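## Task

Move the bolt, the paper-clip box and the tape measure onto the shelf, and nothing besides them. They must stay there without the robot's help and settle quickly once you stop. Release them and withdraw the grippers at the end.

## Robot and tools

Robot: two 6-joint arms with parallel grippers, named left_arm and right_arm. The names are labels only and say nothing about image sides. Scene frame: origin on the table top between the arms, +x out over the table, +z up, left_arm on the +y side. Bases: left_arm at (-0.018, +0.292, 0) m, quat_wxyz (+0.998, 0, 0, +0.066); right_arm at (-0.044, -0.329, 0) m, quat_wxyz (+1.000, 0, 0, -0.001).

Result lines. The state line gives, per arm, end_effector_position (metres, scene frame) and end_effector_quat_wxyz. That point sits midway between the finger pads, roughly 1 cm short of the fingertips; fingers point along the gripper's +z and close along its y. Printed positions may be off, more so at long reach. Joint positions and Joint velocities list, per arm, the six joints (rad, rad/s) then the pad gap (m, m/s; 0.094 m is fully open). grip_measured is the measured opening on the command scale. "joint sent to its limit" means a joint was stopped at its real end (possibly from an earlier action). "joint command not followed" means a clearance check altered or blocked joint targets; the rest of the row still ran. HELD flags steps on which all or part of your row was not sent. MOTOR HOT appears from 75 °C; OVER-TEMPERATURE FAULT means an arm was stopped (90 °C) or went limp and fell (100 °C).

execute_actions takes "actions": a list holding one action, one wait, or nothing. An empty list just reports state. An action is {"rows": [...], "steps": n} with n from 1 to 15 (default 15), each step 1/30 s. Each row is applied for one step; if rows are fewer than steps, the final row repeats. A wait is {"steps": n} with n up to 300, counted from the previous result, and your reply time is included. Optional "pictures": false drops the images. A refused call moves nothing.

Each row is one flat list of 14 numbers, all in [-1, 1], covering both arms even if only one moves: left_arm waist, shoulder, elbow, wrist pitch, wrist yaw, wrist roll, opening, then the same seven for right_arm. The six joint numbers are offsets, not poses: they are measured from the joint angles shown in the most recent result that lists them (before any such result in a scene, and for later calls within one reply, from the angles when the action begins), never from the previous row. Scale: 1.0 equals 1.202 rad for waist, 1.258 shoulder, 1.238 elbow, 2.073 wrist pitch, 2.022 wrist yaw and wrist roll. Stated ranges (rad): waist -2.618 to 3.054, shoulder 0.000 to 3.142, elbow 0.000 to 3.142, wrist pitch -1.571 to 1.571, wrist yaw -1.571 to 1.571, wrist roll -2.094 to 2.094. Requests more than 0.036 rad beyond a range end are refused; real ends may differ by up to 0.036 rad either way, and overshooting requests are clipped there. The opening number is absolute: +1 fully open, -1 closed.

Motion: each joint target is kept within a lead of its measured angle per step (0.202 waist, 0.258 shoulder, 0.238 elbow, 0.573 wrist pitch, 0.522 wrist yaw and roll, rad), and all of an arm's targets are scaled back if they would move the gripper over 70 mm from where it is. Large moves therefore take several actions. Between replies the arms continue toward the last row's target until everything nearly stops or a step is HELD. Sending zeros is not a pause: it pulls joints back to the reference angles, and arms can sag. To hold still, aim the first call of a reply at the wanted angles and send zeros afterwards, increasing the aim if a joint stays short.

Gripping: fingers go to the grip_measured value you command (except near ±1). To hold something, command about 0.03 below its grip_measured reading; less for a lighter grip. Readings carry a fixed error of up to about 1 mm. Pad force tops out around 50 to 62 N, lower for parts under about 2 mm thick. Holding loads heats motors, even while you think.

zoom_image: {"camera": one of cam_high, cam_left_wrist, cam_right_wrist, "region": [x0, y0, x1, y1]} in pixels of that camera's latest full image (all 504x504, origin top-left), region no larger than 504 by 504. It returns a closer view. Calibration (K, distortion, T_world_to_cam) is given in the session; wrist camera poses follow the reported joints and may be a bit off.

read_manual: optional section "licences"; only returns URDF licence text.

finished_scene: {"scene": number of the current scene}. Replying without any tool call ends all remaining scenes.

Order: look, locate the items, reach and grasp one at a time, lift, place on the shelf, open, then withdraw and let things settle before ending. The simulation runs while you think, so keep replies short.

Avoid: knocking anything off the table, placing extra objects on the shelf, dropping or slamming items, pushing hard, letting the arms collide or press each other, and leaving an item propped up by a gripper. Brief tugs on held parts or pushes on loose ones may occur.

Each tool is called after "Request:" as name(argument=value, ...), one argument or row to a line, values as JSON.

## Session

Request:
execute_actions(
  actions=[],
)

Scene clock: 0.00 s of 5100.00 s.
left_arm: end_effector_position=(+0.2062, +0.2996, +0.2163) grip_measured=+1.000 end_effector_quat_wxyz=(+0.047, +0.471, +0.791, +0.387) | right_arm: end_effector_position=(+0.0454, +0.1369, +0.1853) grip_measured=+1.000 end_effector_quat_wxyz=(+0.086, -0.057, +0.975, +0.196)
Joint positions: left_arm=[-0.709  1.182  1.131 -1.436 -0.798  0.533  0.094] | right_arm=[ 1.411  1.981  1.943 -1.107  0.079  1.274  0.094]
Joint velocities: left_arm=[-0.002 -0.002  0.002  0.095 -0.066 -0.037  0.   ] | right_arm=[-0.012 -0.002 -0.002 -0.007  0.022 -0.007  0.   ]
Motor temperatures (°C, as the motors report them): left_arm=[18 21 20 20 18 18] | right_arm=[18 20 18 18 17 20]

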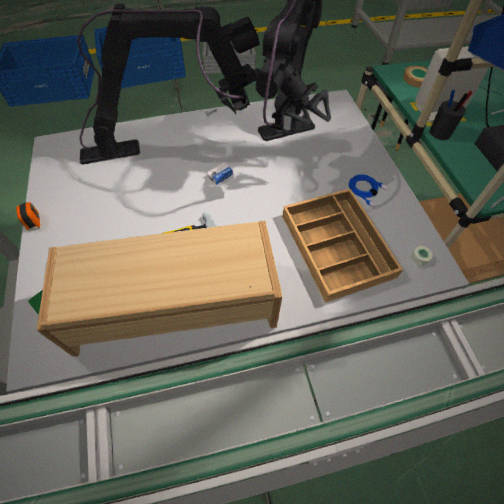

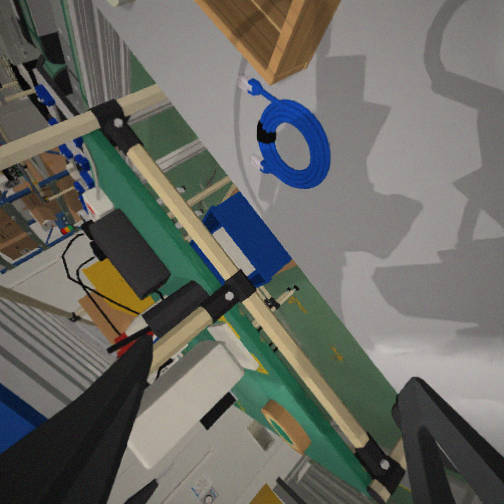

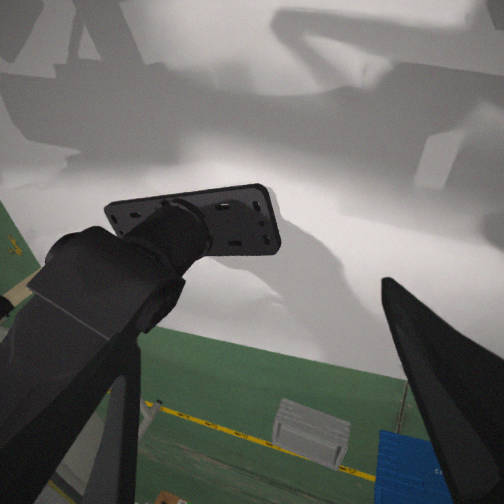

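Request:
zoom_image(
  camera="cam_high",
  region=[140, 150, 280, 260],
)

Request:
zoom_image(
  camera="cam_high",
  region=[0, 170, 140, 370],
)

Request:
zoom_image(
  camera="cam_high",
  region=[270, 150, 470, 320],
)

Region (140, 150, 280, 260) of cam_high's 504x504 image, scaled by 3.600, with more detail than that image has; it fills the top 396 rows of this view, and the rest is white.

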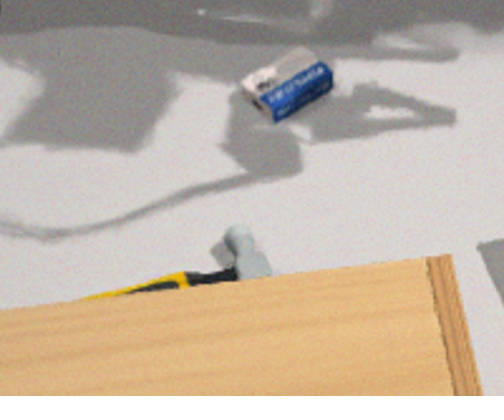

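Region (0, 170, 140, 370) of cam_high's 504x504 image, scaled by 2.520, with more detail than that image has; it fills the left 353 columns of this view, and the rest is white.

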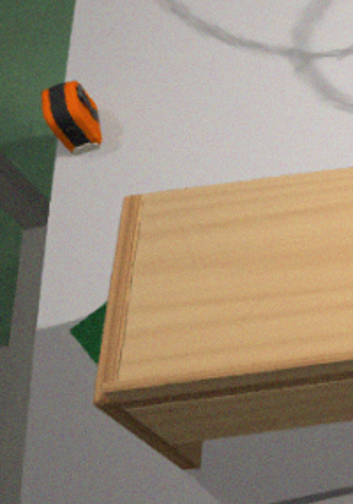

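Region (270, 150, 470, 320) of cam_high's 504x504 image, scaled by 2.520, with more detail than that image has; it fills the top 428 rows of this view, and the rest is white.

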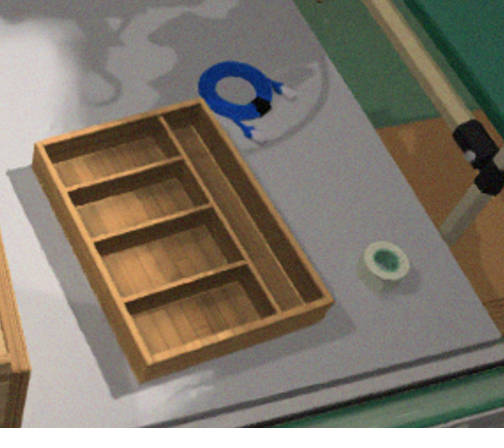

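Request:
zoom_image(
  camera="cam_high",
  region=[230, 210, 310, 340],
)

Request:
zoom_image(
  camera="cam_high",
  region=[190, 150, 250, 200],
)

Request:
zoom_image(
  camera="cam_high",
  region=[0, 190, 70, 260],
)

Region (230, 210, 310, 340) of cam_high's 504x504 image, scaled by 3.877, with more detail than that image has; it fills the left 310 columns of this view, and the rest is white.

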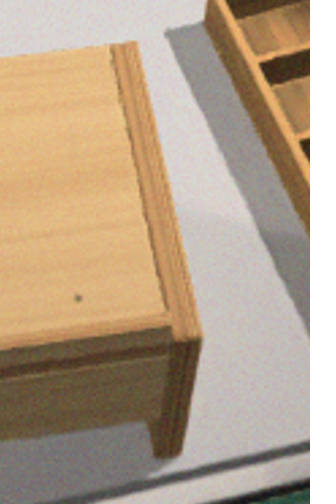

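Region (190, 150, 250, 200) of cam_high's 504x504 image, scaled by 8.400, with more detail than that image has.

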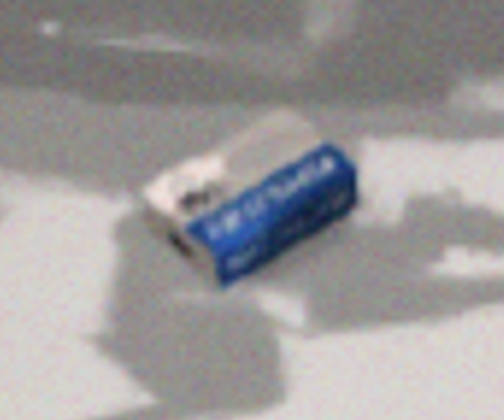

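Region (0, 190, 70, 260) of cam_high's 504x504 image, scaled by 7.200, with more detail than that image has.

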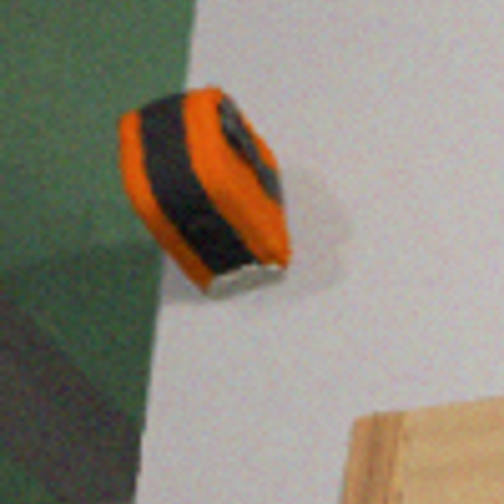

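Request:
execute_actions(
  actions=[
    {"rows": [[0,0,0,0,0,0,1,-0.04,-0.08,-0.09,0,0,-0.03,1],[0,0,0,0,0,0,1,-0.08,-0.16,-0.19,0.01,-0.01,-0.07,1],[0,0,0,0,0,0,1,-0.13,-0.24,-0.29,0.02,-0.02,-0.11,1],[0,0,0,0,0,0,1,-0.2,-0.33,-0.4,0.03,-0.03,-0.17,1],[0,0,0,0,0,0,1,-0.425,-0.541,-0.681,0.052,-0.039,-0.333,1]], "steps": 15},
  ],
  pictures=false,
)

Scene clock: 105.07 s of 5100.00 s.
left_arm: end_effector_position=(+0.2061, +0.2994, +0.2160) grip_measured=+1.000 end_effector_quat_wxyz=(+0.047, +0.472, +0.791, +0.386) | right_arm: end_effector_position=(+0.1417, -0.1063, +0.1628) grip_measured=+1.000 end_effector_quat_wxyz=(+0.145, -0.096, +0.976, +0.130)
Joint positions: left_arm=[-0.709  1.182  1.131 -1.436 -0.796  0.533  0.094] | right_arm=[ 0.889  1.28   1.123 -1.023  0.022  0.686  0.094]
Joint velocities: left_arm=[-0.017 -0.012  0.017 -0.007 -0.022  0.022  0.   ] | right_arm=[ 0.071  0.139 -0.349  0.051 -0.168 -0.549  0.   ]
Motor temperatures (°C, as the motors report them): left_arm=[18 21 22 21 19 18] | right_arm=[18 28 21 20 17 20]
Steps of this call (steps 1 to 90: nothing new was sent; then 101.57 s passed at rest; steps 91 to 105: all 15 steps of this action). Readings (joint positions):
91: left_arm=[-0.709 1.182 1.131 -1.436 -0.797 0.533] | right_arm=[1.408 1.969 1.922 -1.093 0.077 1.266]
92: left_arm=[-0.709 1.182 1.131 -1.436 -0.797 0.533] | right_arm=[1.397 1.933 1.862 -1.066 0.069 1.244]
94: left_arm=[-0.709 1.182 1.131 -1.436 -0.797 0.533] | right_arm=[1.342 1.828 1.717 -1.056 0.048 1.182]
98: left_arm=[-0.709 1.182 1.131 -1.436 -0.796 0.533] | right_arm=[1.123 1.584 1.461 -1.017 0.024 0.921]
105: the state above

Request:
execute_actions(
  actions=[
    {"rows": [
[-0.01,-0.011,-0.019,0.016,0.012,-0.008,1,-0.016,-0.014,-0.025,0.022,0,-0.01,1],
[-0.026,-0.03,-0.051,0.042,0.032,-0.021,1,-0.043,-0.037,-0.066,0.059,0,-0.027,1],
[-0.049,-0.057,-0.095,0.08,0.059,-0.04,1,-0.08,-0.069,-0.124,0.11,0,-0.051,1],
[-0.075,-0.087,-0.146,0.122,0.091,-0.061,1,-0.122,-0.106,-0.19,0.169,0,-0.078,1],
[-0.101,-0.117,-0.197,0.164,0.122,-0.082,1,-0.165,-0.143,-0.256,0.228,0,-0.105,1],
[-0.128,-0.147,-0.247,0.207,0.154,-0.103,1,-0.207,-0.18,-0.322,0.287,0,-0.132,1],
[-0.154,-0.178,-0.298,0.249,0.185,-0.124,1,-0.25,-0.217,-0.388,0.345,-0.005,-0.159,1],
[-0.18,-0.208,-0.349,0.292,0.217,-0.145,1,-0.293,-0.254,-0.454,0.404,-0.005,-0.186,1],
[-0.206,-0.238,-0.399,0.334,0.248,-0.166,1,-0.335,-0.29,-0.52,0.463,-0.005,-0.214,1],
[-0.232,-0.268,-0.45,0.376,0.28,-0.187,1,-0.378,-0.327,-0.586,0.522,-0.011,-0.241,1],
[-0.258,-0.299,-0.501,0.419,0.311,-0.209,1,-0.42,-0.364,-0.653,0.581,-0.011,-0.268,1],
[-0.281,-0.325,-0.545,0.456,0.339,-0.227,1,-0.458,-0.396,-0.71,0.632,-0.011,-0.292,1],
[-0.301,-0.348,-0.583,0.488,0.362,-0.243,1,-0.489,-0.424,-0.76,0.676,-0.011,-0.312,1],
[-0.317,-0.367,-0.615,0.514,0.382,-0.256,1,-0.516,-0.447,-0.801,0.713,-0.011,-0.329,1],
[-0.327,-0.378,-0.634,0.53,0.394,-0.264,1,-0.532,-0.461,-0.826,0.735,-0.011,-0.339,1]], "steps": 15},
  ],
  pictures=false,
)

Request:
execute_actions(
  actions=[
    {"steps": 15},
  ],
)

Scene clock: 132.07 s of 5100.00 s.
left_arm: end_effector_position=(+0.1372, +0.1404, +0.0657) grip_measured=+1.000 end_effector_quat_wxyz=(+0.299, +0.465, +0.833, -0.026) | right_arm: end_effector_position=(+0.2318, -0.2457, +0.1032) grip_measured=+1.000 end_effector_quat_wxyz=(+0.511, -0.049, +0.850, +0.120)
Joint positions: left_arm=[-1.068  0.763  0.402 -0.627 -0.192  0.139  0.094] | right_arm=[0.297 0.762 0.175 0.12  0.005 0.176 0.094]
Joint velocities: left_arm=[-0.584 -0.662 -1.16   1.751  1.326 -0.872  0.   ] | right_arm=[-0.872 -0.828 -1.507  2.249 -0.066 -1.106  0.   ]
Motor temperatures (°C, as the motors report them): left_arm=[18 21 22 21 19 18] | right_arm=[18 24 20 20 17 20]
Steps of this call (steps 1 to 30: the robot went on to your last target; steps 31 to 90: nothing new was sent; then 23.50 s passed at rest; steps 91 to 105: all 15 steps of this action). Readings (joint positions):
91: left_arm=[-0.709 1.182 1.129 -1.433 -0.793 0.533] | right_arm=[0.892 1.297 1.108 -1.004 0.006 0.619]
92: left_arm=[-0.712 1.179 1.119 -1.421 -0.785 0.528] | right_arm=[0.882 1.289 1.098 -0.986 0.005 0.621]
94: left_arm=[-0.744 1.147 1.053 -1.352 -0.746 0.498] | right_arm=[0.828 1.236 1.020 -0.883 0.003 0.602]
98: left_arm=[-0.867 1.007 0.810 -1.124 -0.573 0.388] | right_arm=[0.623 1.051 0.716 -0.558 0.005 0.482]
105: the state above

Scene clock: 132.57 s of 5100.00 s.
left_arm: end_effector_position=(+0.1299, +0.0849, +0.0883) grip_measured=+1.000 end_effector_quat_wxyz=(+0.357, +0.427, +0.812, -0.178) | right_arm: end_effector_position=(+0.2482, -0.2535, +0.1650) grip_measured=+1.000 end_effector_quat_wxyz=(+0.652, -0.087, +0.748, +0.087)
Joint positions: left_arm=[-1.094  0.731  0.343 -0.362 -0.011  0.011  0.094] | right_arm=[0.256 0.72  0.096 0.489 0.006 0.017 0.094]
Joint velocities: left_arm=[ 0.007 -0.007  0.002  0.051  0.037 -0.081  0.   ] | right_arm=[-0.017 -0.017  0.012  0.007  0.037 -0.022  0.   ]
Motor temperatures (°C, as the motors report them): left_arm=[18 21 22 21 19 18] | right_arm=[18 24 20 20 17 20]
Steps of this call (steps 1 to 15: the robot went on to your last target). Readings (joint positions):
1: left_arm=[-1.083 0.746 0.370 -0.579 -0.151 0.113] | right_arm=[0.274 0.740 0.133 0.186 0.006 0.144]
2: left_arm=[-1.091 0.738 0.352 -0.542 -0.119 0.092] | right_arm=[0.262 0.729 0.108 0.236 0.006 0.118]
4: left_arm=[-1.094 0.735 0.343 -0.485 -0.076 0.061] | right_arm=[0.256 0.725 0.096 0.315 0.006 0.080]
8: left_arm=[-1.094 0.731 0.343 -0.401 -0.033 0.029] | right_arm=[0.256 0.720 0.096 0.432 0.006 0.039]
15: the state above
camera_calibration (this result's frames):
cam_left_wrist: T_world_to_cam=[[-0.709856, -0.699833, 0.0796178, 0.155656], [-0.700082, 0.688615, -0.188931, 0.0973492], [0.0773941, -0.189853, -0.978757, 0.198287], [0, 0, 0, 1]] pos_world=[0.1633, 0.0795427, 0.200074]
cam_right_wrist: T_world_to_cam=[[0.172462, -0.951462, -0.254907, -0.240599], [-0.788595, 0.021699, -0.61453, 0.327554], [0.590233, 0.307002, -0.746576, 0.171063], [0, 0, 0, 1]] pos_world=[0.198835, -0.288545, 0.267672]

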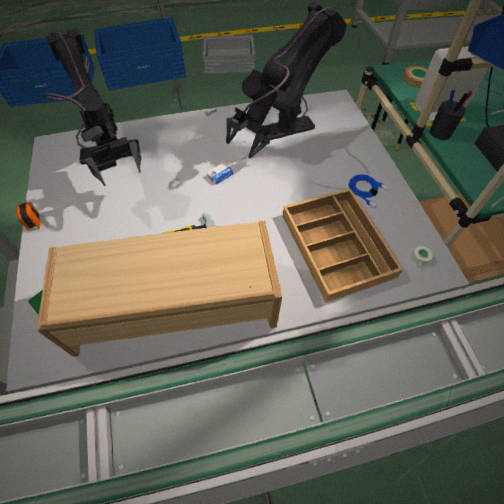

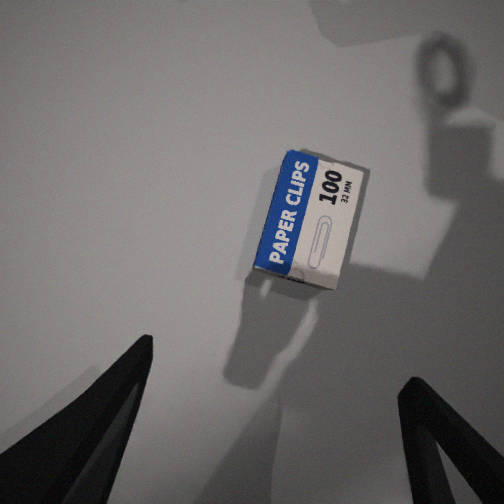

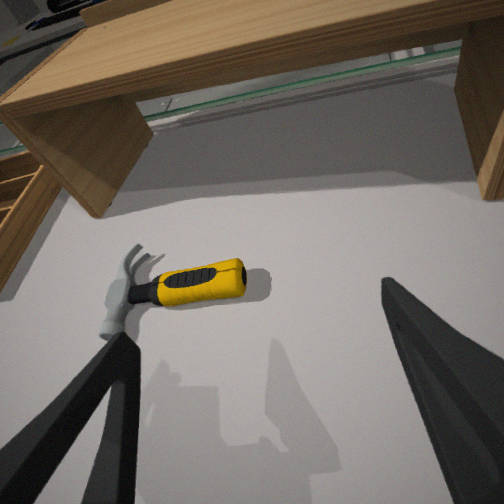

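Request:
zoom_image(
  camera="cam_high",
  region=[20, 80, 400, 220],
)

Request:
zoom_image(
  camera="cam_high",
  region=[275, 180, 405, 310],
)

Request:
zoom_image(
  camera="cam_right_wrist",
  region=[340, 20, 504, 320],
)

Region (20, 80, 400, 220) of cam_high's 504x504 image, scaled by 1.326, with more detail than that image has; it fills the top 186 rows of this view, and the rest is white.

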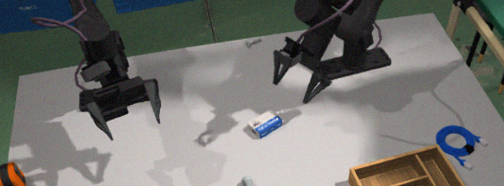

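Region (275, 180, 405, 310) of cam_high's 504x504 image, scaled by 3.877, with more detail than that image has.

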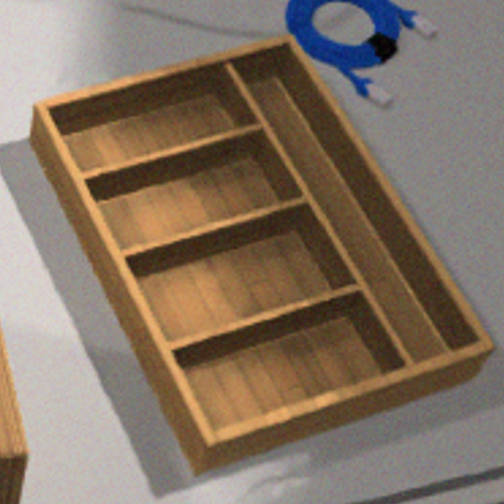

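Region (340, 20, 504, 320) of cam_right_wrist's 504x504 image, scaled by 1.680, with more detail than that image has; it fills the left 276 columns of this view, and the rest is white.

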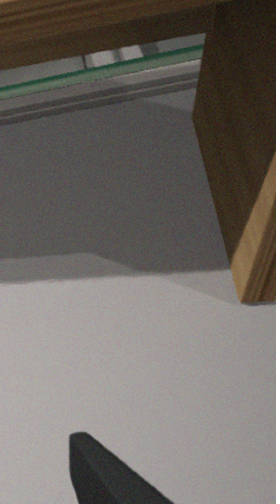

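There's something small near the rear table edge between the arms.

Request:
zoom_image(
  camera="cam_high",
  region=[190, 95, 240, 130],
)

Region (190, 95, 240, 130) of cam_high's 504x504 image, scaled by 10.080, with more detail than that image has; it fills the top 353 rows of this view, and the rest is white.

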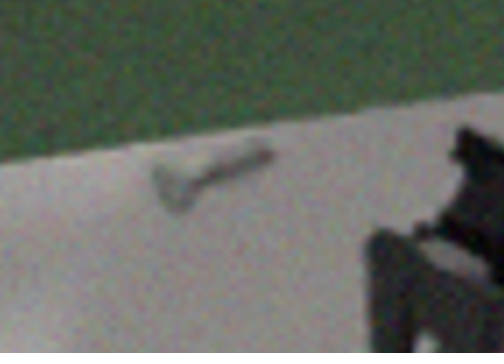

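Request:
zoom_image(
  camera="cam_left_wrist",
  region=[230, 135, 390, 305],
)

Region (230, 135, 390, 305) of cam_left_wrist's 504x504 image, scaled by 2.965, with more detail than that image has; it fills the left 474 columns of this view, and the rest is white.

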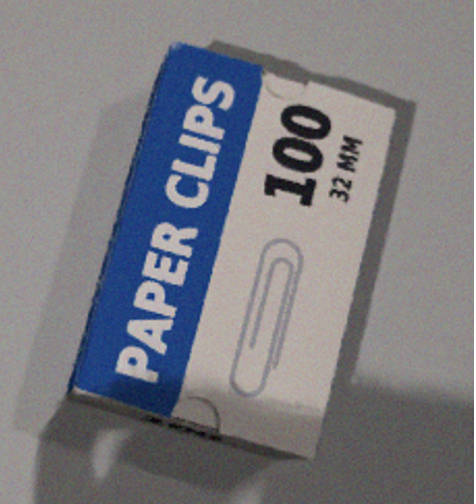

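Request:
zoom_image(
  camera="cam_right_wrist",
  region=[0, 40, 200, 240],
)

Request:
zoom_image(
  camera="cam_right_wrist",
  region=[200, 0, 504, 120],
)

Region (0, 40, 200, 240) of cam_right_wrist's 504x504 image, scaled by 2.520, with more detail than that image has.

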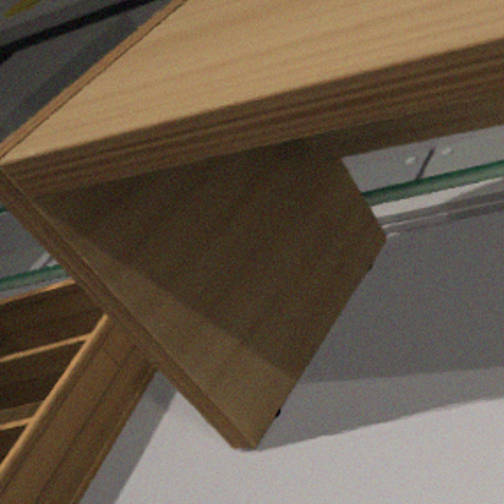

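Region (200, 0, 504, 120) of cam_right_wrist's 504x504 image, scaled by 1.658, with more detail than that image has; it fills the top 199 rows of this view, and the rest is white.

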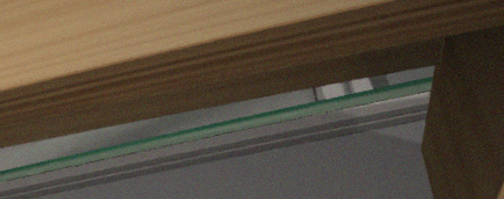

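Request:
execute_actions(
  actions=[
    {"rows": [
[0,0.01,0,0.03,0.006,0.004,1,-0.02,0.005,0.013,-0.02,0,0,1],
[0.002,0.025,0.003,0.07,0.014,0.01,1,-0.06,0.014,0.035,-0.05,0,0,1],
[0.003,0.05,0.005,0.11,0.022,0.016,1,-0.11,0.026,0.065,-0.09,0,0,1],
[0.004,0.085,0.008,0.15,0.03,0.021,1,-0.17,0.04,0.1,-0.13,0,0,1],
[0.005,0.12,0.011,0.19,0.038,0.027,1,-0.23,0.055,0.135,-0.17,0,0,1],
[0.006,0.16,0.014,0.23,0.046,0.032,1,-0.3,0.07,0.17,-0.21,0,0,1],
[0.007,0.2,0.017,0.265,0.054,0.038,1,-0.37,0.086,0.205,-0.25,0,0,1],
[0.008,0.24,0.02,0.29,0.062,0.043,1,-0.44,0.102,0.24,-0.29,0,0,1],
[0.009,0.28,0.023,0.304,0.062,0.043,1,-0.51,0.118,0.275,-0.33,0,0,1],
[0.01,0.32,0.026,0.304,0.062,0.043,1,-0.58,0.134,0.31,-0.37,0,0,1],
[0.011,0.36,0.029,0.304,0.062,0.043,1,-0.64,0.149,0.345,-0.4,-0.003,-0.008,1],
[0.012,0.4,0.032,0.304,0.062,0.043,1,-0.7,0.163,0.38,-0.43,-0.003,-0.008,1],
[0.013,0.435,0.035,0.304,0.062,0.043,1,-0.755,0.175,0.41,-0.456,-0.003,-0.008,1],
[0.013,0.463,0.037,0.304,0.062,0.043,1,-0.795,0.185,0.435,-0.456,-0.003,-0.008,1],
[0.013,0.481,0.038,0.304,0.062,0.043,1,-0.821,0.191,0.449,-0.456,-0.003,-0.008,1]], "steps": 15},
  ],
  pictures=false,
)

Request:
execute_actions(
  actions=[
    {"steps": 15},
  ],
)

Scene clock: 246.73 s of 5100.00 s.
left_arm: end_effector_position=(+0.1592, +0.0131, +0.0546) grip_measured=+1.000 end_effector_quat_wxyz=(+0.362, +0.467, +0.777, -0.217) | right_arm: end_effector_position=(+0.2128, -0.5202, +0.1645) grip_measured=+1.000 end_effector_quat_wxyz=(+0.444, +0.283, +0.838, -0.145)
Joint positions: left_arm=[-1.088  1.277  0.367  0.206  0.095  0.081  0.094] | right_arm=[-0.641  0.938  0.591 -0.253 -0.002  0.01   0.094]
Joint velocities: left_arm=[0.007 1.062 0.007 0.359 0.007 0.037 0.   ] | right_arm=[-1.79   0.359  0.847 -1.165  0.066  0.125  0.   ]
Motor temperatures (°C, as the motors report them): left_arm=[18 21 24 27 19 18] | right_arm=[18 22 22 26 17 20]
Steps of this call (steps 1 to 15: the robot went on to your last target; steps 16 to 90: nothing new was sent; then 110.67 s passed at rest; steps 91 to 105: all 15 steps of this action). Readings (joint positions):
91: left_arm=[-1.094 0.731 0.343 -0.351 -0.006 0.007] | right_arm=[0.254 0.720 0.096 0.496 0.005 0.011]
92: left_arm=[-1.094 0.734 0.343 -0.337 -0.003 0.009] | right_arm=[0.239 0.720 0.100 0.482 0.002 0.011]
94: left_arm=[-1.094 0.766 0.343 -0.264 0.009 0.019] | right_arm=[0.159 0.735 0.134 0.408 -0.004 0.011]
98: left_arm=[-1.094 0.936 0.343 -0.023 0.053 0.052] | right_arm=[-0.122 0.811 0.295 0.173 -0.005 0.011]
105: the state above

Scene clock: 247.23 s of 5100.00 s.
left_arm: end_effector_position=(+0.1593, +0.0101, +0.0438) grip_measured=+1.000 end_effector_quat_wxyz=(+0.353, +0.473, +0.778, -0.217) | right_arm: end_effector_position=(+0.1794, -0.5302, +0.1459) grip_measured=+1.000 end_effector_quat_wxyz=(+0.373, +0.333, +0.854, -0.145)
Joint positions: left_arm=[-1.088  1.337  0.367  0.249  0.106  0.089  0.094] | right_arm=[-0.729  0.951  0.637 -0.434  0.008  0.01   0.094]
Joint velocities: left_arm=[0.002 0.002 0.002 0.066 0.007 0.037 0.   ] | right_arm=[-0.017 -0.007 -0.002 -0.066  0.095  0.007  0.   ]
Motor temperatures (°C, as the motors report them): left_arm=[18 21 24 27 19 18] | right_arm=[18 22 22 26 17 20]
Steps of this call (steps 1 to 15: the robot went on to your last target). Readings (joint positions):
1: left_arm=[-1.088 1.307 0.367 0.214 0.097 0.083] | right_arm=[-0.690 0.947 0.614 -0.284 0.004 0.010]
2: left_arm=[-1.088 1.326 0.367 0.214 0.099 0.084] | right_arm=[-0.716 0.950 0.628 -0.308 0.008 0.010]
4: left_arm=[-1.088 1.337 0.367 0.217 0.101 0.086] | right_arm=[-0.729 0.951 0.637 -0.345 0.009 0.010]
8: left_arm=[-1.088 1.337 0.367 0.238 0.104 0.088] | right_arm=[-0.729 0.951 0.637 -0.404 0.008 0.010]
15: the state above
camera_calibration (this result's frames):
cam_left_wrist: T_world_to_cam=[[-0.796023, -0.596448, 0.102944, 0.139384], [-0.603115, 0.76731, -0.217917, 0.146031], [0.0509867, -0.235554, -0.970523, 0.142554], [0, 0, 0, 1]] pos_world=[0.191757, 0.00466361, 0.155826]
cam_right_wrist: T_world_to_cam=[[-0.796044, -0.583616, -0.160329, -0.14184], [-0.580943, 0.811094, -0.0680559, 0.569186], [0.169761, 0.0389666, -0.984715, 0.250431], [0, 0, 0, 1]] pos_world=[0.175241, -0.554202, 0.262598]

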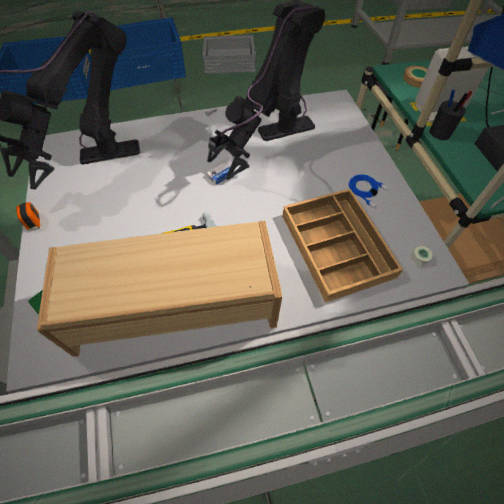

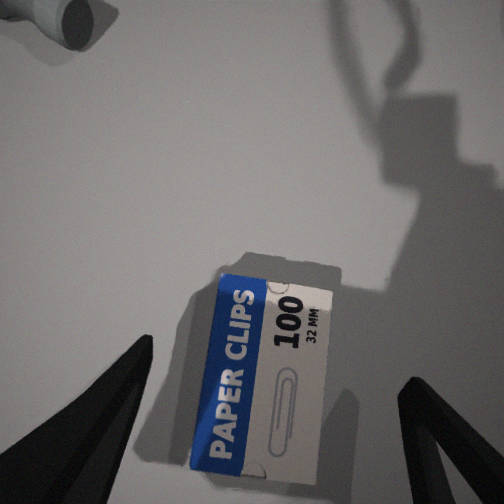

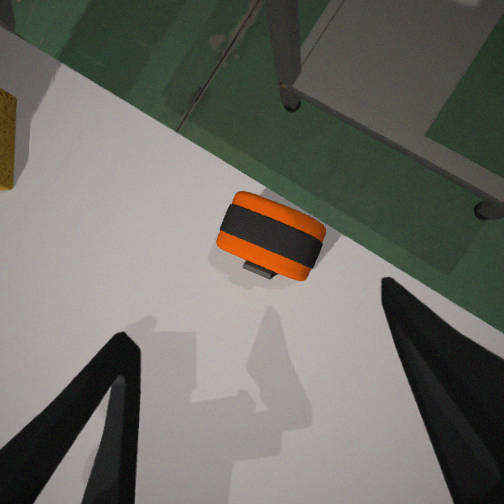

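Request:
zoom_image(
  camera="cam_right_wrist",
  region=[190, 160, 360, 310],
)

Region (190, 160, 360, 310) of cam_right_wrist's 504x504 image, scaled by 2.965, with more detail than that image has; it fills the top 445 rows of this view, and the rest is white.

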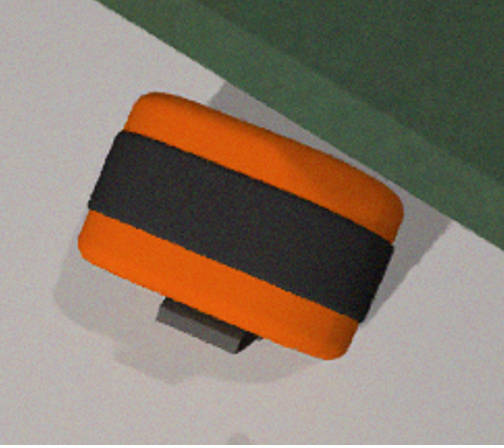

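Request:
execute_actions(
  actions=[
    {"rows": [
[0.003,0,0,0.015,0.004,0.004,1,-0.01,0,0.015,0,-0.04,-0.06,1],
[0.006,0.004,-0.001,0.03,0.004,0.004,1,-0.03,0,0.04,0,-0.1,-0.15,1],
[0.009,0.01,-0.003,0.045,0.004,0.004,1,-0.055,0.01,0.075,-0.01,-0.16,-0.25,1],
[0.012,0.018,-0.005,0.06,0.004,0.004,1,-0.085,0.03,0.11,-0.025,-0.22,-0.35,1],
[0.014,0.028,-0.008,0.075,0.004,0.004,1,-0.115,0.06,0.145,-0.045,-0.28,-0.45,1],
[0.014,0.039,-0.011,0.088,0.004,0.004,1,-0.145,0.1,0.18,-0.065,-0.34,-0.55,1],
[0.014,0.05,-0.014,0.1,0.004,0.004,1,-0.175,0.145,0.215,-0.085,-0.385,-0.635,1],
[0.014,0.062,-0.017,0.11,0.004,0.004,1,-0.205,0.195,0.25,-0.105,-0.385,-0.635,1],
[0.014,0.074,-0.02,0.118,0.004,0.004,1,-0.235,0.245,0.28,-0.125,-0.385,-0.635,1],
[0.014,0.086,-0.023,0.118,0.004,0.004,1,-0.262,0.295,0.305,-0.145,-0.385,-0.635,1],
[0.014,0.098,-0.027,0.118,0.004,0.004,1,-0.285,0.345,0.325,-0.16,-0.385,-0.635,1],
[0.014,0.109,-0.03,0.118,0.004,0.004,1,-0.305,0.395,0.34,-0.172,-0.385,-0.635,1],
[0.014,0.119,-0.033,0.118,0.004,0.004,1,-0.318,0.445,0.347,-0.182,-0.385,-0.635,1],
[0.014,0.127,-0.035,0.118,0.004,0.004,1,-0.323,0.49,0.347,-0.182,-0.385,-0.635,1],
[0.014,0.132,-0.036,0.118,0.004,0.004,1,-0.323,0.521,0.347,-0.182,-0.385,-0.635,1]], "steps": 15},
  ],
  pictures=false,
)

Request:
execute_actions(
  actions=[
    {"steps": 18},
  ],
)

Scene clock: 335.70 s of 5100.00 s.
left_arm: end_effector_position=(+0.1690, +0.0011, +0.0292) grip_measured=+1.000 end_effector_quat_wxyz=(+0.372, +0.466, +0.771, -0.223) | right_arm: end_effector_position=(+0.2129, -0.5838, +0.1504) grip_measured=+1.000 end_effector_quat_wxyz=(+0.395, -0.088, +0.913, -0.051)
Joint positions: left_arm=[-1.079  1.477  0.34   0.46   0.106  0.089  0.094] | right_arm=[-1.104  1.497  1.069 -0.669 -0.697 -1.123  0.094]
Joint velocities: left_arm=[-0.017  0.335 -0.129  0.007  0.037 -0.007  0.   ] | right_arm=[-0.359  1.746  0.012 -0.432 -0.271 -0.974  0.   ]
Motor temperatures (°C, as the motors report them): left_arm=[18 22 25 29 19 18] | right_arm=[18 22 23 25 17 20]
Steps of this call (steps 1 to 15: the robot went on to your last target; steps 16 to 90: nothing new was sent; then 84.97 s passed at rest; steps 91 to 105: all 15 steps of this action). Readings (joint positions):
91: left_arm=[-1.088 1.337 0.367 0.252 0.106 0.089] | right_arm=[-0.730 0.951 0.637 -0.439 -0.002 -0.007]
92: left_arm=[-1.088 1.337 0.367 0.256 0.106 0.089] | right_arm=[-0.737 0.951 0.640 -0.440 -0.032 -0.055]
94: left_arm=[-1.087 1.339 0.367 0.281 0.106 0.089] | right_arm=[-0.776 0.961 0.673 -0.464 -0.147 -0.229]
98: left_arm=[-1.080 1.376 0.367 0.372 0.106 0.089] | right_arm=[-0.907 1.083 0.855 -0.537 -0.471 -0.626]
105: the state above

Scene clock: 336.30 s of 5100.00 s.
left_arm: end_effector_position=(+0.1688, +0.0013, +0.0266) grip_measured=+1.000 end_effector_quat_wxyz=(+0.372, +0.468, +0.770, -0.223) | right_arm: end_effector_position=(+0.2031, -0.5598, +0.1054) grip_measured=+1.000 end_effector_quat_wxyz=(+0.372, -0.105, +0.921, +0.041)
Joint positions: left_arm=[-1.079  1.49   0.335  0.477  0.107  0.093  0.094] | right_arm=[-1.117  1.62   1.057 -0.792 -0.742 -1.262  0.094]
Joint velocities: left_arm=[ 0.012  0.007 -0.007  0.037  0.022  0.022  0.   ] | right_arm=[-0.002  0.012  0.007 -0.022  0.081 -0.037  0.   ]
Motor temperatures (°C, as the motors report them): left_arm=[18 22 24 29 19 18] | right_arm=[18 22 23 25 17 20]
Steps of this call (steps 1 to 18: the robot went on to your last target). Readings (joint positions):
1: left_arm=[-1.079 1.487 0.336 0.468 0.106 0.093] | right_arm=[-1.112 1.553 1.069 -0.686 -0.703 -1.151]
2: left_arm=[-1.079 1.488 0.335 0.472 0.107 0.093] | right_arm=[-1.116 1.598 1.067 -0.709 -0.706 -1.173]
4: left_arm=[-1.079 1.490 0.335 0.475 0.107 0.093] | right_arm=[-1.117 1.642 1.059 -0.745 -0.711 -1.205]
8: left_arm=[-1.079 1.490 0.335 0.476 0.107 0.093] | right_arm=[-1.117 1.631 1.057 -0.781 -0.728 -1.240]
18: the state above
camera_calibration (this result's frames):
cam_left_wrist: T_world_to_cam=[[-0.795761, -0.596984, 0.101851, 0.143465], [-0.600522, 0.756083, -0.260215, 0.155494], [0.0783368, -0.268233, -0.960164, 0.118413], [0, 0, 0, 1]] pos_world=[0.198265, -0.0001578, 0.139546]
cam_right_wrist: T_world_to_cam=[[0.0230155, -0.989227, -0.144566, -0.541867], [-0.999673, -0.0211603, -0.0143577, 0.217625], [0.011144, 0.144849, -0.989391, 0.29964], [0, 0, 0, 1]] pos_world=[0.226686, -0.574828, 0.22125]

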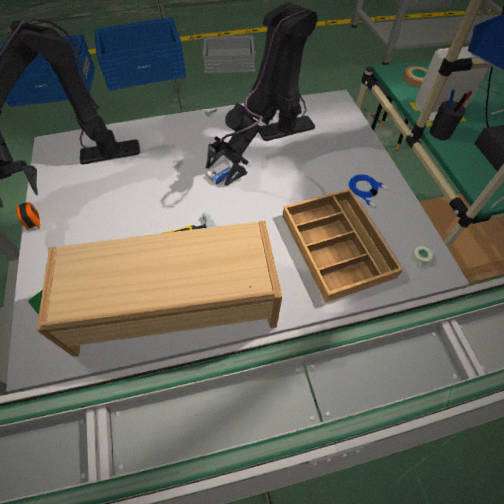

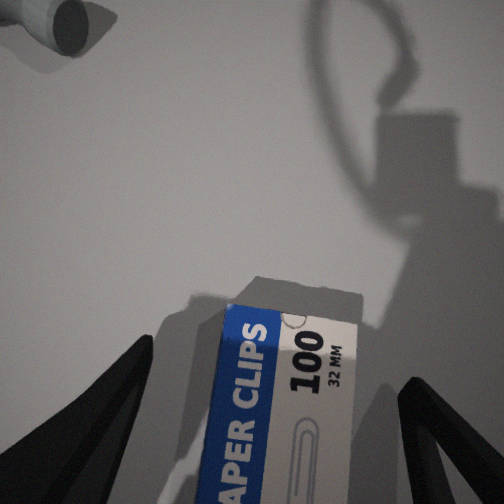

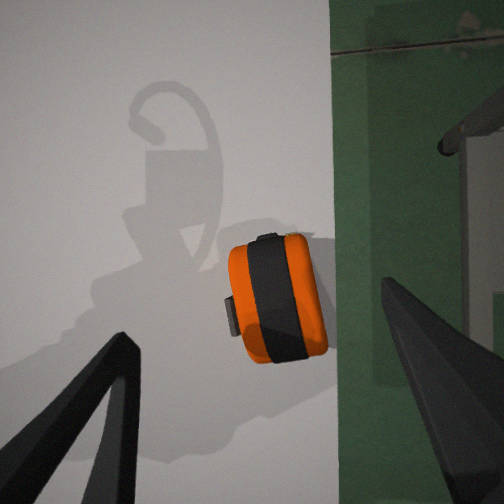

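Request:
zoom_image(
  camera="cam_high",
  region=[195, 130, 265, 200],
)

Request:
zoom_image(
  camera="cam_right_wrist",
  region=[200, 215, 360, 380],
)

Region (195, 130, 265, 200) of cam_high's 504x504 image, scaled by 7.200, with more detail than that image has.

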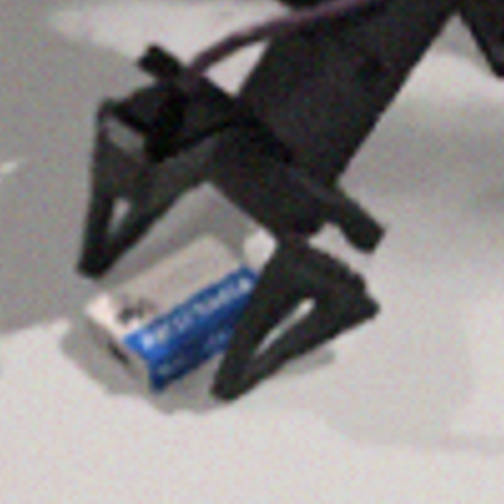

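Region (200, 215, 360, 380) of cam_right_wrist's 504x504 image, scaled by 3.055, with more detail than that image has; it fills the left 489 columns of this view, and the rest is white.

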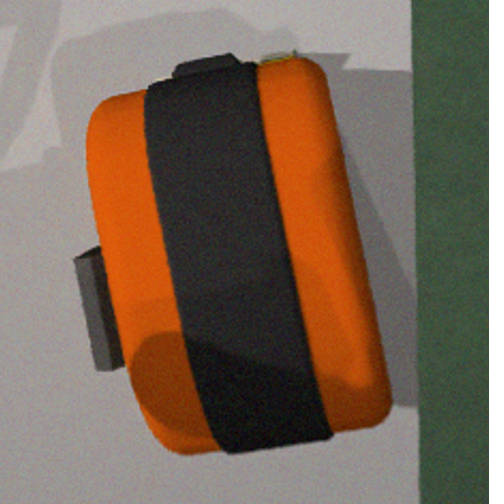

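Request:
execute_actions(
  actions=[
    {"rows": [
[0,0.008,-0.008,0.008,0.002,0,0.9,0,0.004,-0.005,0.012,-0.004,0,1],
[0,0.008,-0.012,0.008,0.002,0,0.8,0,0.007,-0.009,0.019,-0.004,0,1],
[0,0.008,-0.016,0.008,0.002,0,0.7,0,0.01,-0.013,0.025,-0.004,0,1],
[0,0.008,-0.019,0.008,0.002,0,0.6,0,0.013,-0.017,0.03,-0.004,0,1],
[0,0.008,-0.022,0.008,0.002,0,0.5,0,0.016,-0.021,0.035,-0.004,0,1],
[0,0.008,-0.022,0.008,0.002,0,0.4,0,0.019,-0.026,0.04,-0.004,0,1],
[0,0.008,-0.022,0.008,0.002,0,0.3,0,0.022,-0.03,0.044,-0.004,0,1],
[0,0.008,-0.022,0.008,0.002,0,0.22,0,0.025,-0.034,0.048,-0.004,0,1],
[0,0.008,-0.022,0.008,0.002,0,0.15,0,0.028,-0.038,0.052,-0.004,0,1],
[0,0.008,-0.022,0.008,0.002,0,0.1,0,0.031,-0.043,0.056,-0.004,0,1],
[0,0.008,-0.022,0.008,0.002,0,0.06,0,0.034,-0.047,0.059,-0.004,0,1],
[0,0.008,-0.022,0.008,0.002,0,0.03,0,0.037,-0.051,0.062,-0.004,0,1],
[0,0.008,-0.022,0.008,0.002,0,0.0,0,0.04,-0.055,0.062,-0.004,0,1],
[0,0.008,-0.022,0.008,0.002,0,-0.03,0,0.042,-0.058,0.062,-0.004,0,1],
[0,0.008,-0.022,0.008,0.002,0,-0.06,0,0.044,-0.06,0.062,-0.004,0,1]], "steps": 15},
  ],
  pictures=false,
)

Request:
execute_actions(
  actions=[
    {"steps": 10},
  ],
)

Scene clock: 384.77 s of 5100.00 s.
left_arm: end_effector_position=(+0.1680, +0.0025, +0.0258) grip_measured=-0.033 end_effector_quat_wxyz=(+0.374, +0.467, +0.769, -0.223) | right_arm: end_effector_position=(+0.2055, -0.5644, +0.0837) grip_measured=+1.000 end_effector_quat_wxyz=(+0.375, -0.109, +0.920, +0.034)
Joint positions: left_arm=[-1.079  1.49   0.325  0.492  0.107  0.093  0.045] | right_arm=[-1.117  1.66   1.005 -0.684 -0.744 -1.264  0.094]
Joint velocities: left_arm=[-0.017 -0.002 -0.007  0.051 -0.007 -0.007 -0.006] | right_arm=[-0.012  0.1   -0.12   0.095 -0.081 -0.022  0.   ]
Motor temperatures (°C, as the motors report them): left_arm=[18 22 23 30 19 18] | right_arm=[18 25 23 23 17 20]
Steps of this call (steps 1 to 15: the robot went on to your last target; steps 16 to 90: nothing new was sent; then 44.97 s passed at rest; steps 91 to 105: all 15 steps of this action). Readings (joint positions):
91: left_arm=[-1.079 1.490 0.335 0.477 0.107 0.093] | right_arm=[-1.117 1.620 1.057 -0.791 -0.744 -1.264]
92: left_arm=[-1.079 1.490 0.335 0.477 0.107 0.093] | right_arm=[-1.117 1.620 1.057 -0.786 -0.744 -1.264]
94: left_arm=[-1.079 1.490 0.334 0.478 0.107 0.093] | right_arm=[-1.117 1.620 1.057 -0.771 -0.744 -1.264]
98: left_arm=[-1.079 1.490 0.326 0.490 0.107 0.093] | right_arm=[-1.117 1.627 1.047 -0.730 -0.744 -1.264]
105: the state above

Scene clock: 385.10 s of 5100.00 s.
left_arm: end_effector_position=(+0.1680, +0.0025, +0.0258) grip_measured=-0.034 end_effector_quat_wxyz=(+0.374, +0.467, +0.769, -0.223) | right_arm: end_effector_position=(+0.2054, -0.5642, +0.0798) grip_measured=+1.000 end_effector_quat_wxyz=(+0.375, -0.109, +0.920, +0.035)
Joint positions: left_arm=[-1.079  1.49   0.325  0.492  0.107  0.093  0.045] | right_arm=[-1.117  1.668  0.997 -0.671 -0.744 -1.264  0.094]
Joint velocities: left_arm=[-0.012 -0.012  0.027 -0.037 -0.037  0.066  0.001] | right_arm=[ 0.002 -0.012 -0.012  0.081 -0.007  0.007  0.   ]
Motor temperatures (°C, as the motors report them): left_arm=[18 22 23 30 19 18] | right_arm=[18 25 23 23 17 20]
Steps of this call (steps 1 to 10: the robot went on to your last target). Readings (joint positions):
1: left_arm=[-1.079 1.490 0.325 0.492 0.107 0.093] | right_arm=[-1.117 1.664 1.001 -0.682 -0.744 -1.264]
2: left_arm=[-1.079 1.490 0.325 0.492 0.107 0.093] | right_arm=[-1.117 1.666 0.998 -0.681 -0.744 -1.264]
4: left_arm=[-1.079 1.490 0.325 0.492 0.107 0.093] | right_arm=[-1.117 1.668 0.997 -0.679 -0.744 -1.264]
8: left_arm=[-1.079 1.490 0.325 0.492 0.107 0.093] | right_arm=[-1.117 1.668 0.997 -0.673 -0.744 -1.264]
10: the state above
camera_calibration (this result's frames):
cam_left_wrist: T_world_to_cam=[[-0.796034, -0.596606, 0.101943, 0.143613], [-0.599822, 0.755107, -0.264627, 0.153915], [0.0808999, -0.2718, -0.958947, 0.11762], [0, 0, 0, 1]] pos_world=[0.197126, 0.00142699, 0.138881]
cam_right_wrist: T_world_to_cam=[[0.0259477, -0.990826, -0.132626, -0.552406], [-0.999505, -0.0233503, -0.0211025, 0.218778], [0.0178121, 0.133108, -0.990941, 0.267046], [0, 0, 0, 1]] pos_world=[0.228246, -0.577775, 0.19598]

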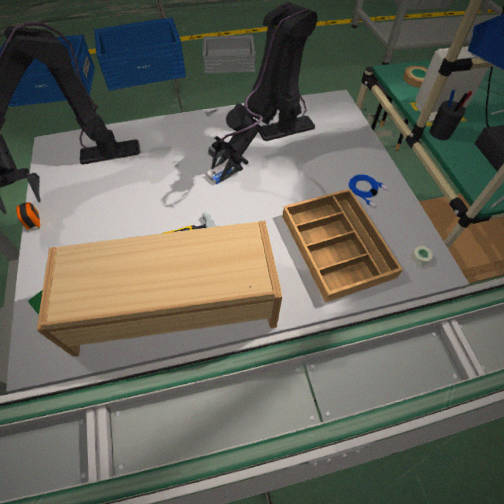

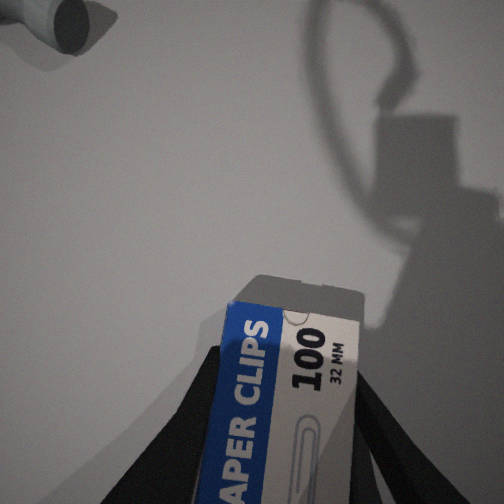

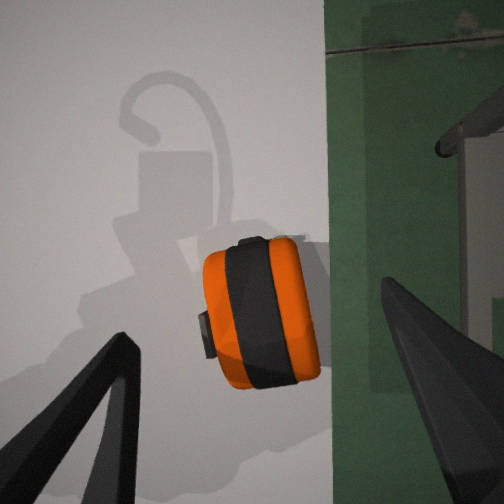

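Request:
execute_actions(
  actions=[
    {"rows": [
[0,-0.01,0.02,0,0,0,-0.065,0,0.006,-0.014,0.012,-0.002,0,1],
[0,-0.02,0.04,-0.01,0,0,-0.065,0,0.008,-0.02,0.02,-0.002,0,1],
[0.005,-0.033,0.07,-0.03,0,0,-0.065,0,0.011,-0.026,0.027,-0.002,0,1],
[0.015,-0.048,0.11,-0.065,-0.004,-0.004,-0.065,0,0.014,-0.033,0.033,-0.002,0,1],
[0.035,-0.065,0.155,-0.11,-0.009,-0.008,-0.065,0,0.017,-0.04,0.039,-0.002,0,1],
[0.06,-0.083,0.205,-0.16,-0.015,-0.013,-0.065,0,0.02,-0.047,0.045,-0.002,0,1],
[0.09,-0.102,0.26,-0.21,-0.021,-0.018,-0.065,0,0.023,-0.054,0.05,-0.002,0,1],
[0.125,-0.122,0.315,-0.26,-0.027,-0.023,-0.065,0,0.026,-0.061,0.055,-0.002,0,1],
[0.165,-0.142,0.37,-0.31,-0.033,-0.028,-0.065,0,0.029,-0.068,0.06,-0.002,0,1],
[0.205,-0.162,0.425,-0.36,-0.039,-0.033,-0.065,0,0.032,-0.075,0.065,-0.002,0,1],
[0.25,-0.182,0.48,-0.41,-0.045,-0.038,-0.065,0,0.035,-0.082,0.07,-0.002,0,1],
[0.295,-0.2,0.535,-0.455,-0.05,-0.043,-0.065,0,0.038,-0.088,0.074,-0.002,0,1],
[0.34,-0.217,0.585,-0.495,-0.055,-0.048,-0.065,0,0.041,-0.094,0.078,-0.002,0,1],
[0.375,-0.232,0.63,-0.53,-0.057,-0.05,-0.065,0,0.043,-0.099,0.078,-0.002,0,1],
[0.4,-0.245,0.665,-0.55,-0.057,-0.05,-0.065,0,0.045,-0.103,0.078,-0.002,0,1]], "steps": 15},
  ],
  pictures=false,
)

Request:
execute_actions(
  actions=[
    {"steps": 14},
  ],
)

Scene clock: 418.87 s of 5100.00 s.
left_arm: end_effector_position=(+0.3212, +0.0593, +0.2332) grip_measured=-0.034 end_effector_quat_wxyz=(+0.476, +0.275, +0.821, -0.155) | right_arm: end_effector_position=(+0.2014, -0.5562, +0.0460) grip_measured=+1.000 end_effector_quat_wxyz=(+0.372, -0.106, +0.921, +0.041)
Joint positions: left_arm=[-0.715  1.281  0.984 -0.227  0.047  0.036  0.045] | right_arm=[-1.117  1.71   0.895 -0.54  -0.743 -1.264  0.094]
Joint velocities: left_arm=[ 1.336 -0.549  1.629 -1.912 -0.271 -0.183 -0.002] | right_arm=[-0.002  0.085 -0.193  0.168  0.007  0.037  0.   ]
Motor temperatures (°C, as the motors report them): left_arm=[18 22 23 30 19 18] | right_arm=[18 25 22 22 17 20]
Steps of this call (steps 1 to 30: the robot went on to your last target; steps 31 to 90: nothing new was sent; then 30.27 s passed at rest; steps 91 to 105: all 15 steps of this action). Readings (joint positions):
91: left_arm=[-1.079 1.490 0.325 0.492 0.107 0.093] | right_arm=[-1.117 1.668 0.997 -0.667 -0.744 -1.264]
92: left_arm=[-1.079 1.490 0.328 0.489 0.107 0.093] | right_arm=[-1.117 1.668 0.997 -0.663 -0.744 -1.264]
94: left_arm=[-1.078 1.487 0.362 0.442 0.107 0.093] | right_arm=[-1.117 1.668 0.990 -0.643 -0.744 -1.264]
98: left_arm=[-1.011 1.429 0.555 0.213 0.099 0.080] | right_arm=[-1.117 1.675 0.957 -0.600 -0.744 -1.264]
105: the state above

Scene clock: 419.33 s of 5100.00 s.
left_arm: end_effector_position=(+0.3086, +0.1327, +0.2643) grip_measured=-0.034 end_effector_quat_wxyz=(+0.432, +0.203, +0.873, -0.099) | right_arm: end_effector_position=(+0.2013, -0.5563, +0.0420) grip_measured=+1.000 end_effector_quat_wxyz=(+0.373, -0.107, +0.921, +0.038)
Joint positions: left_arm=[-0.591  1.179  1.149 -0.622 -0.004 -0.     0.045] | right_arm=[-1.117  1.716  0.882 -0.517 -0.742 -1.264  0.094]
Joint velocities: left_arm=[ 0.022 -0.012  0.002 -0.198  0.037 -0.022 -0.   ] | right_arm=[ 0.007 -0.012  0.002 -0.007  0.022 -0.022  0.   ]
Motor temperatures (°C, as the motors report them): left_arm=[18 22 23 30 19 18] | right_arm=[18 25 22 22 17 20]
Steps of this call (steps 1 to 14: the robot went on to your last target). Readings (joint positions):
1: left_arm=[-0.670 1.260 1.041 -0.296 0.036 0.029] | right_arm=[-1.117 1.713 0.889 -0.537 -0.743 -1.264]
2: left_arm=[-0.631 1.239 1.086 -0.355 0.023 0.022] | right_arm=[-1.117 1.715 0.885 -0.535 -0.743 -1.264]
4: left_arm=[-0.592 1.195 1.136 -0.430 0.001 0.012] | right_arm=[-1.117 1.716 0.882 -0.531 -0.742 -1.264]
8: left_arm=[-0.591 1.171 1.149 -0.535 -0.004 0.004] | right_arm=[-1.117 1.716 0.882 -0.521 -0.742 -1.264]
14: the state above
camera_calibration (this result's frames):
cam_left_wrist: T_world_to_cam=[[-0.289957, -0.950878, 0.10843, 0.198073], [-0.926741, 0.250686, -0.279836, 0.374816], [0.238908, -0.181627, -0.953905, 0.308296], [0, 0, 0, 1]] pos_world=[0.331135, 0.150377, 0.377495]
cam_right_wrist: T_world_to_cam=[[0.0249543, -0.989944, -0.139243, -0.548478], [-0.999603, -0.0228883, -0.0164196, 0.214174], [0.0130674, 0.139598, -0.990122, 0.233165], [0, 0, 0, 1]] pos_world=[0.224729, -0.57061, 0.158007]

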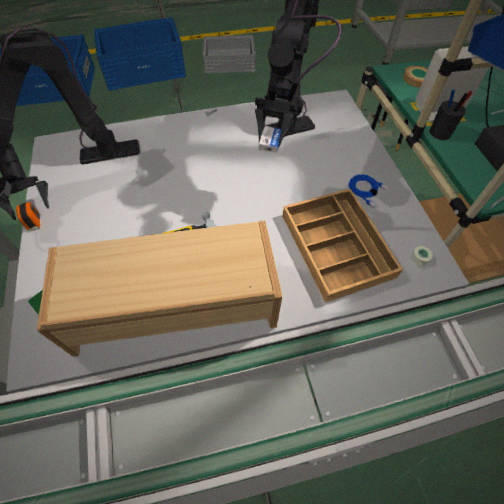

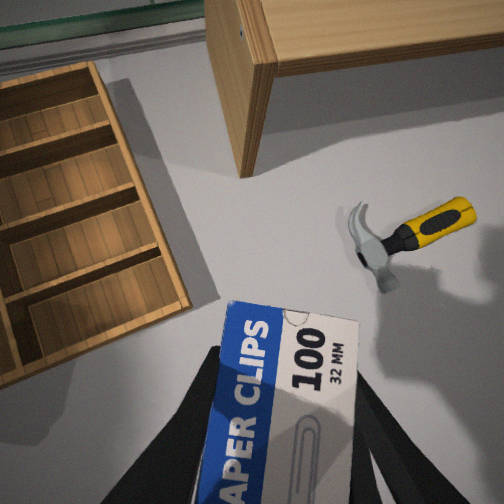

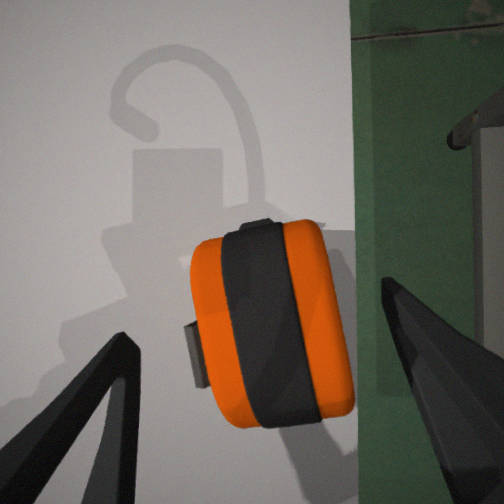

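Request:
zoom_image(
  camera="cam_high",
  region=[0, 160, 80, 240],
)

Request:
zoom_image(
  camera="cam_left_wrist",
  region=[190, 0, 390, 200],
)

Region (0, 160, 80, 240) of cam_high's 504x504 image, scaled by 6.300, with more detail than that image has.

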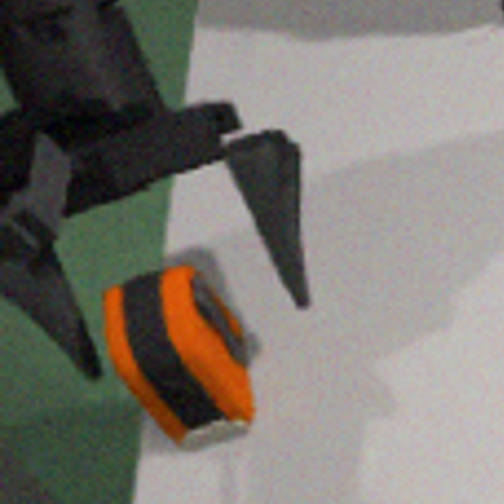

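Region (190, 0, 390, 200) of cam_left_wrist's 504x504 image, scaled by 2.520, with more detail than that image has.

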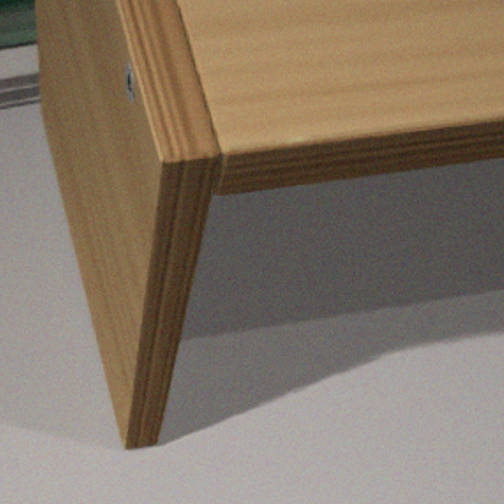

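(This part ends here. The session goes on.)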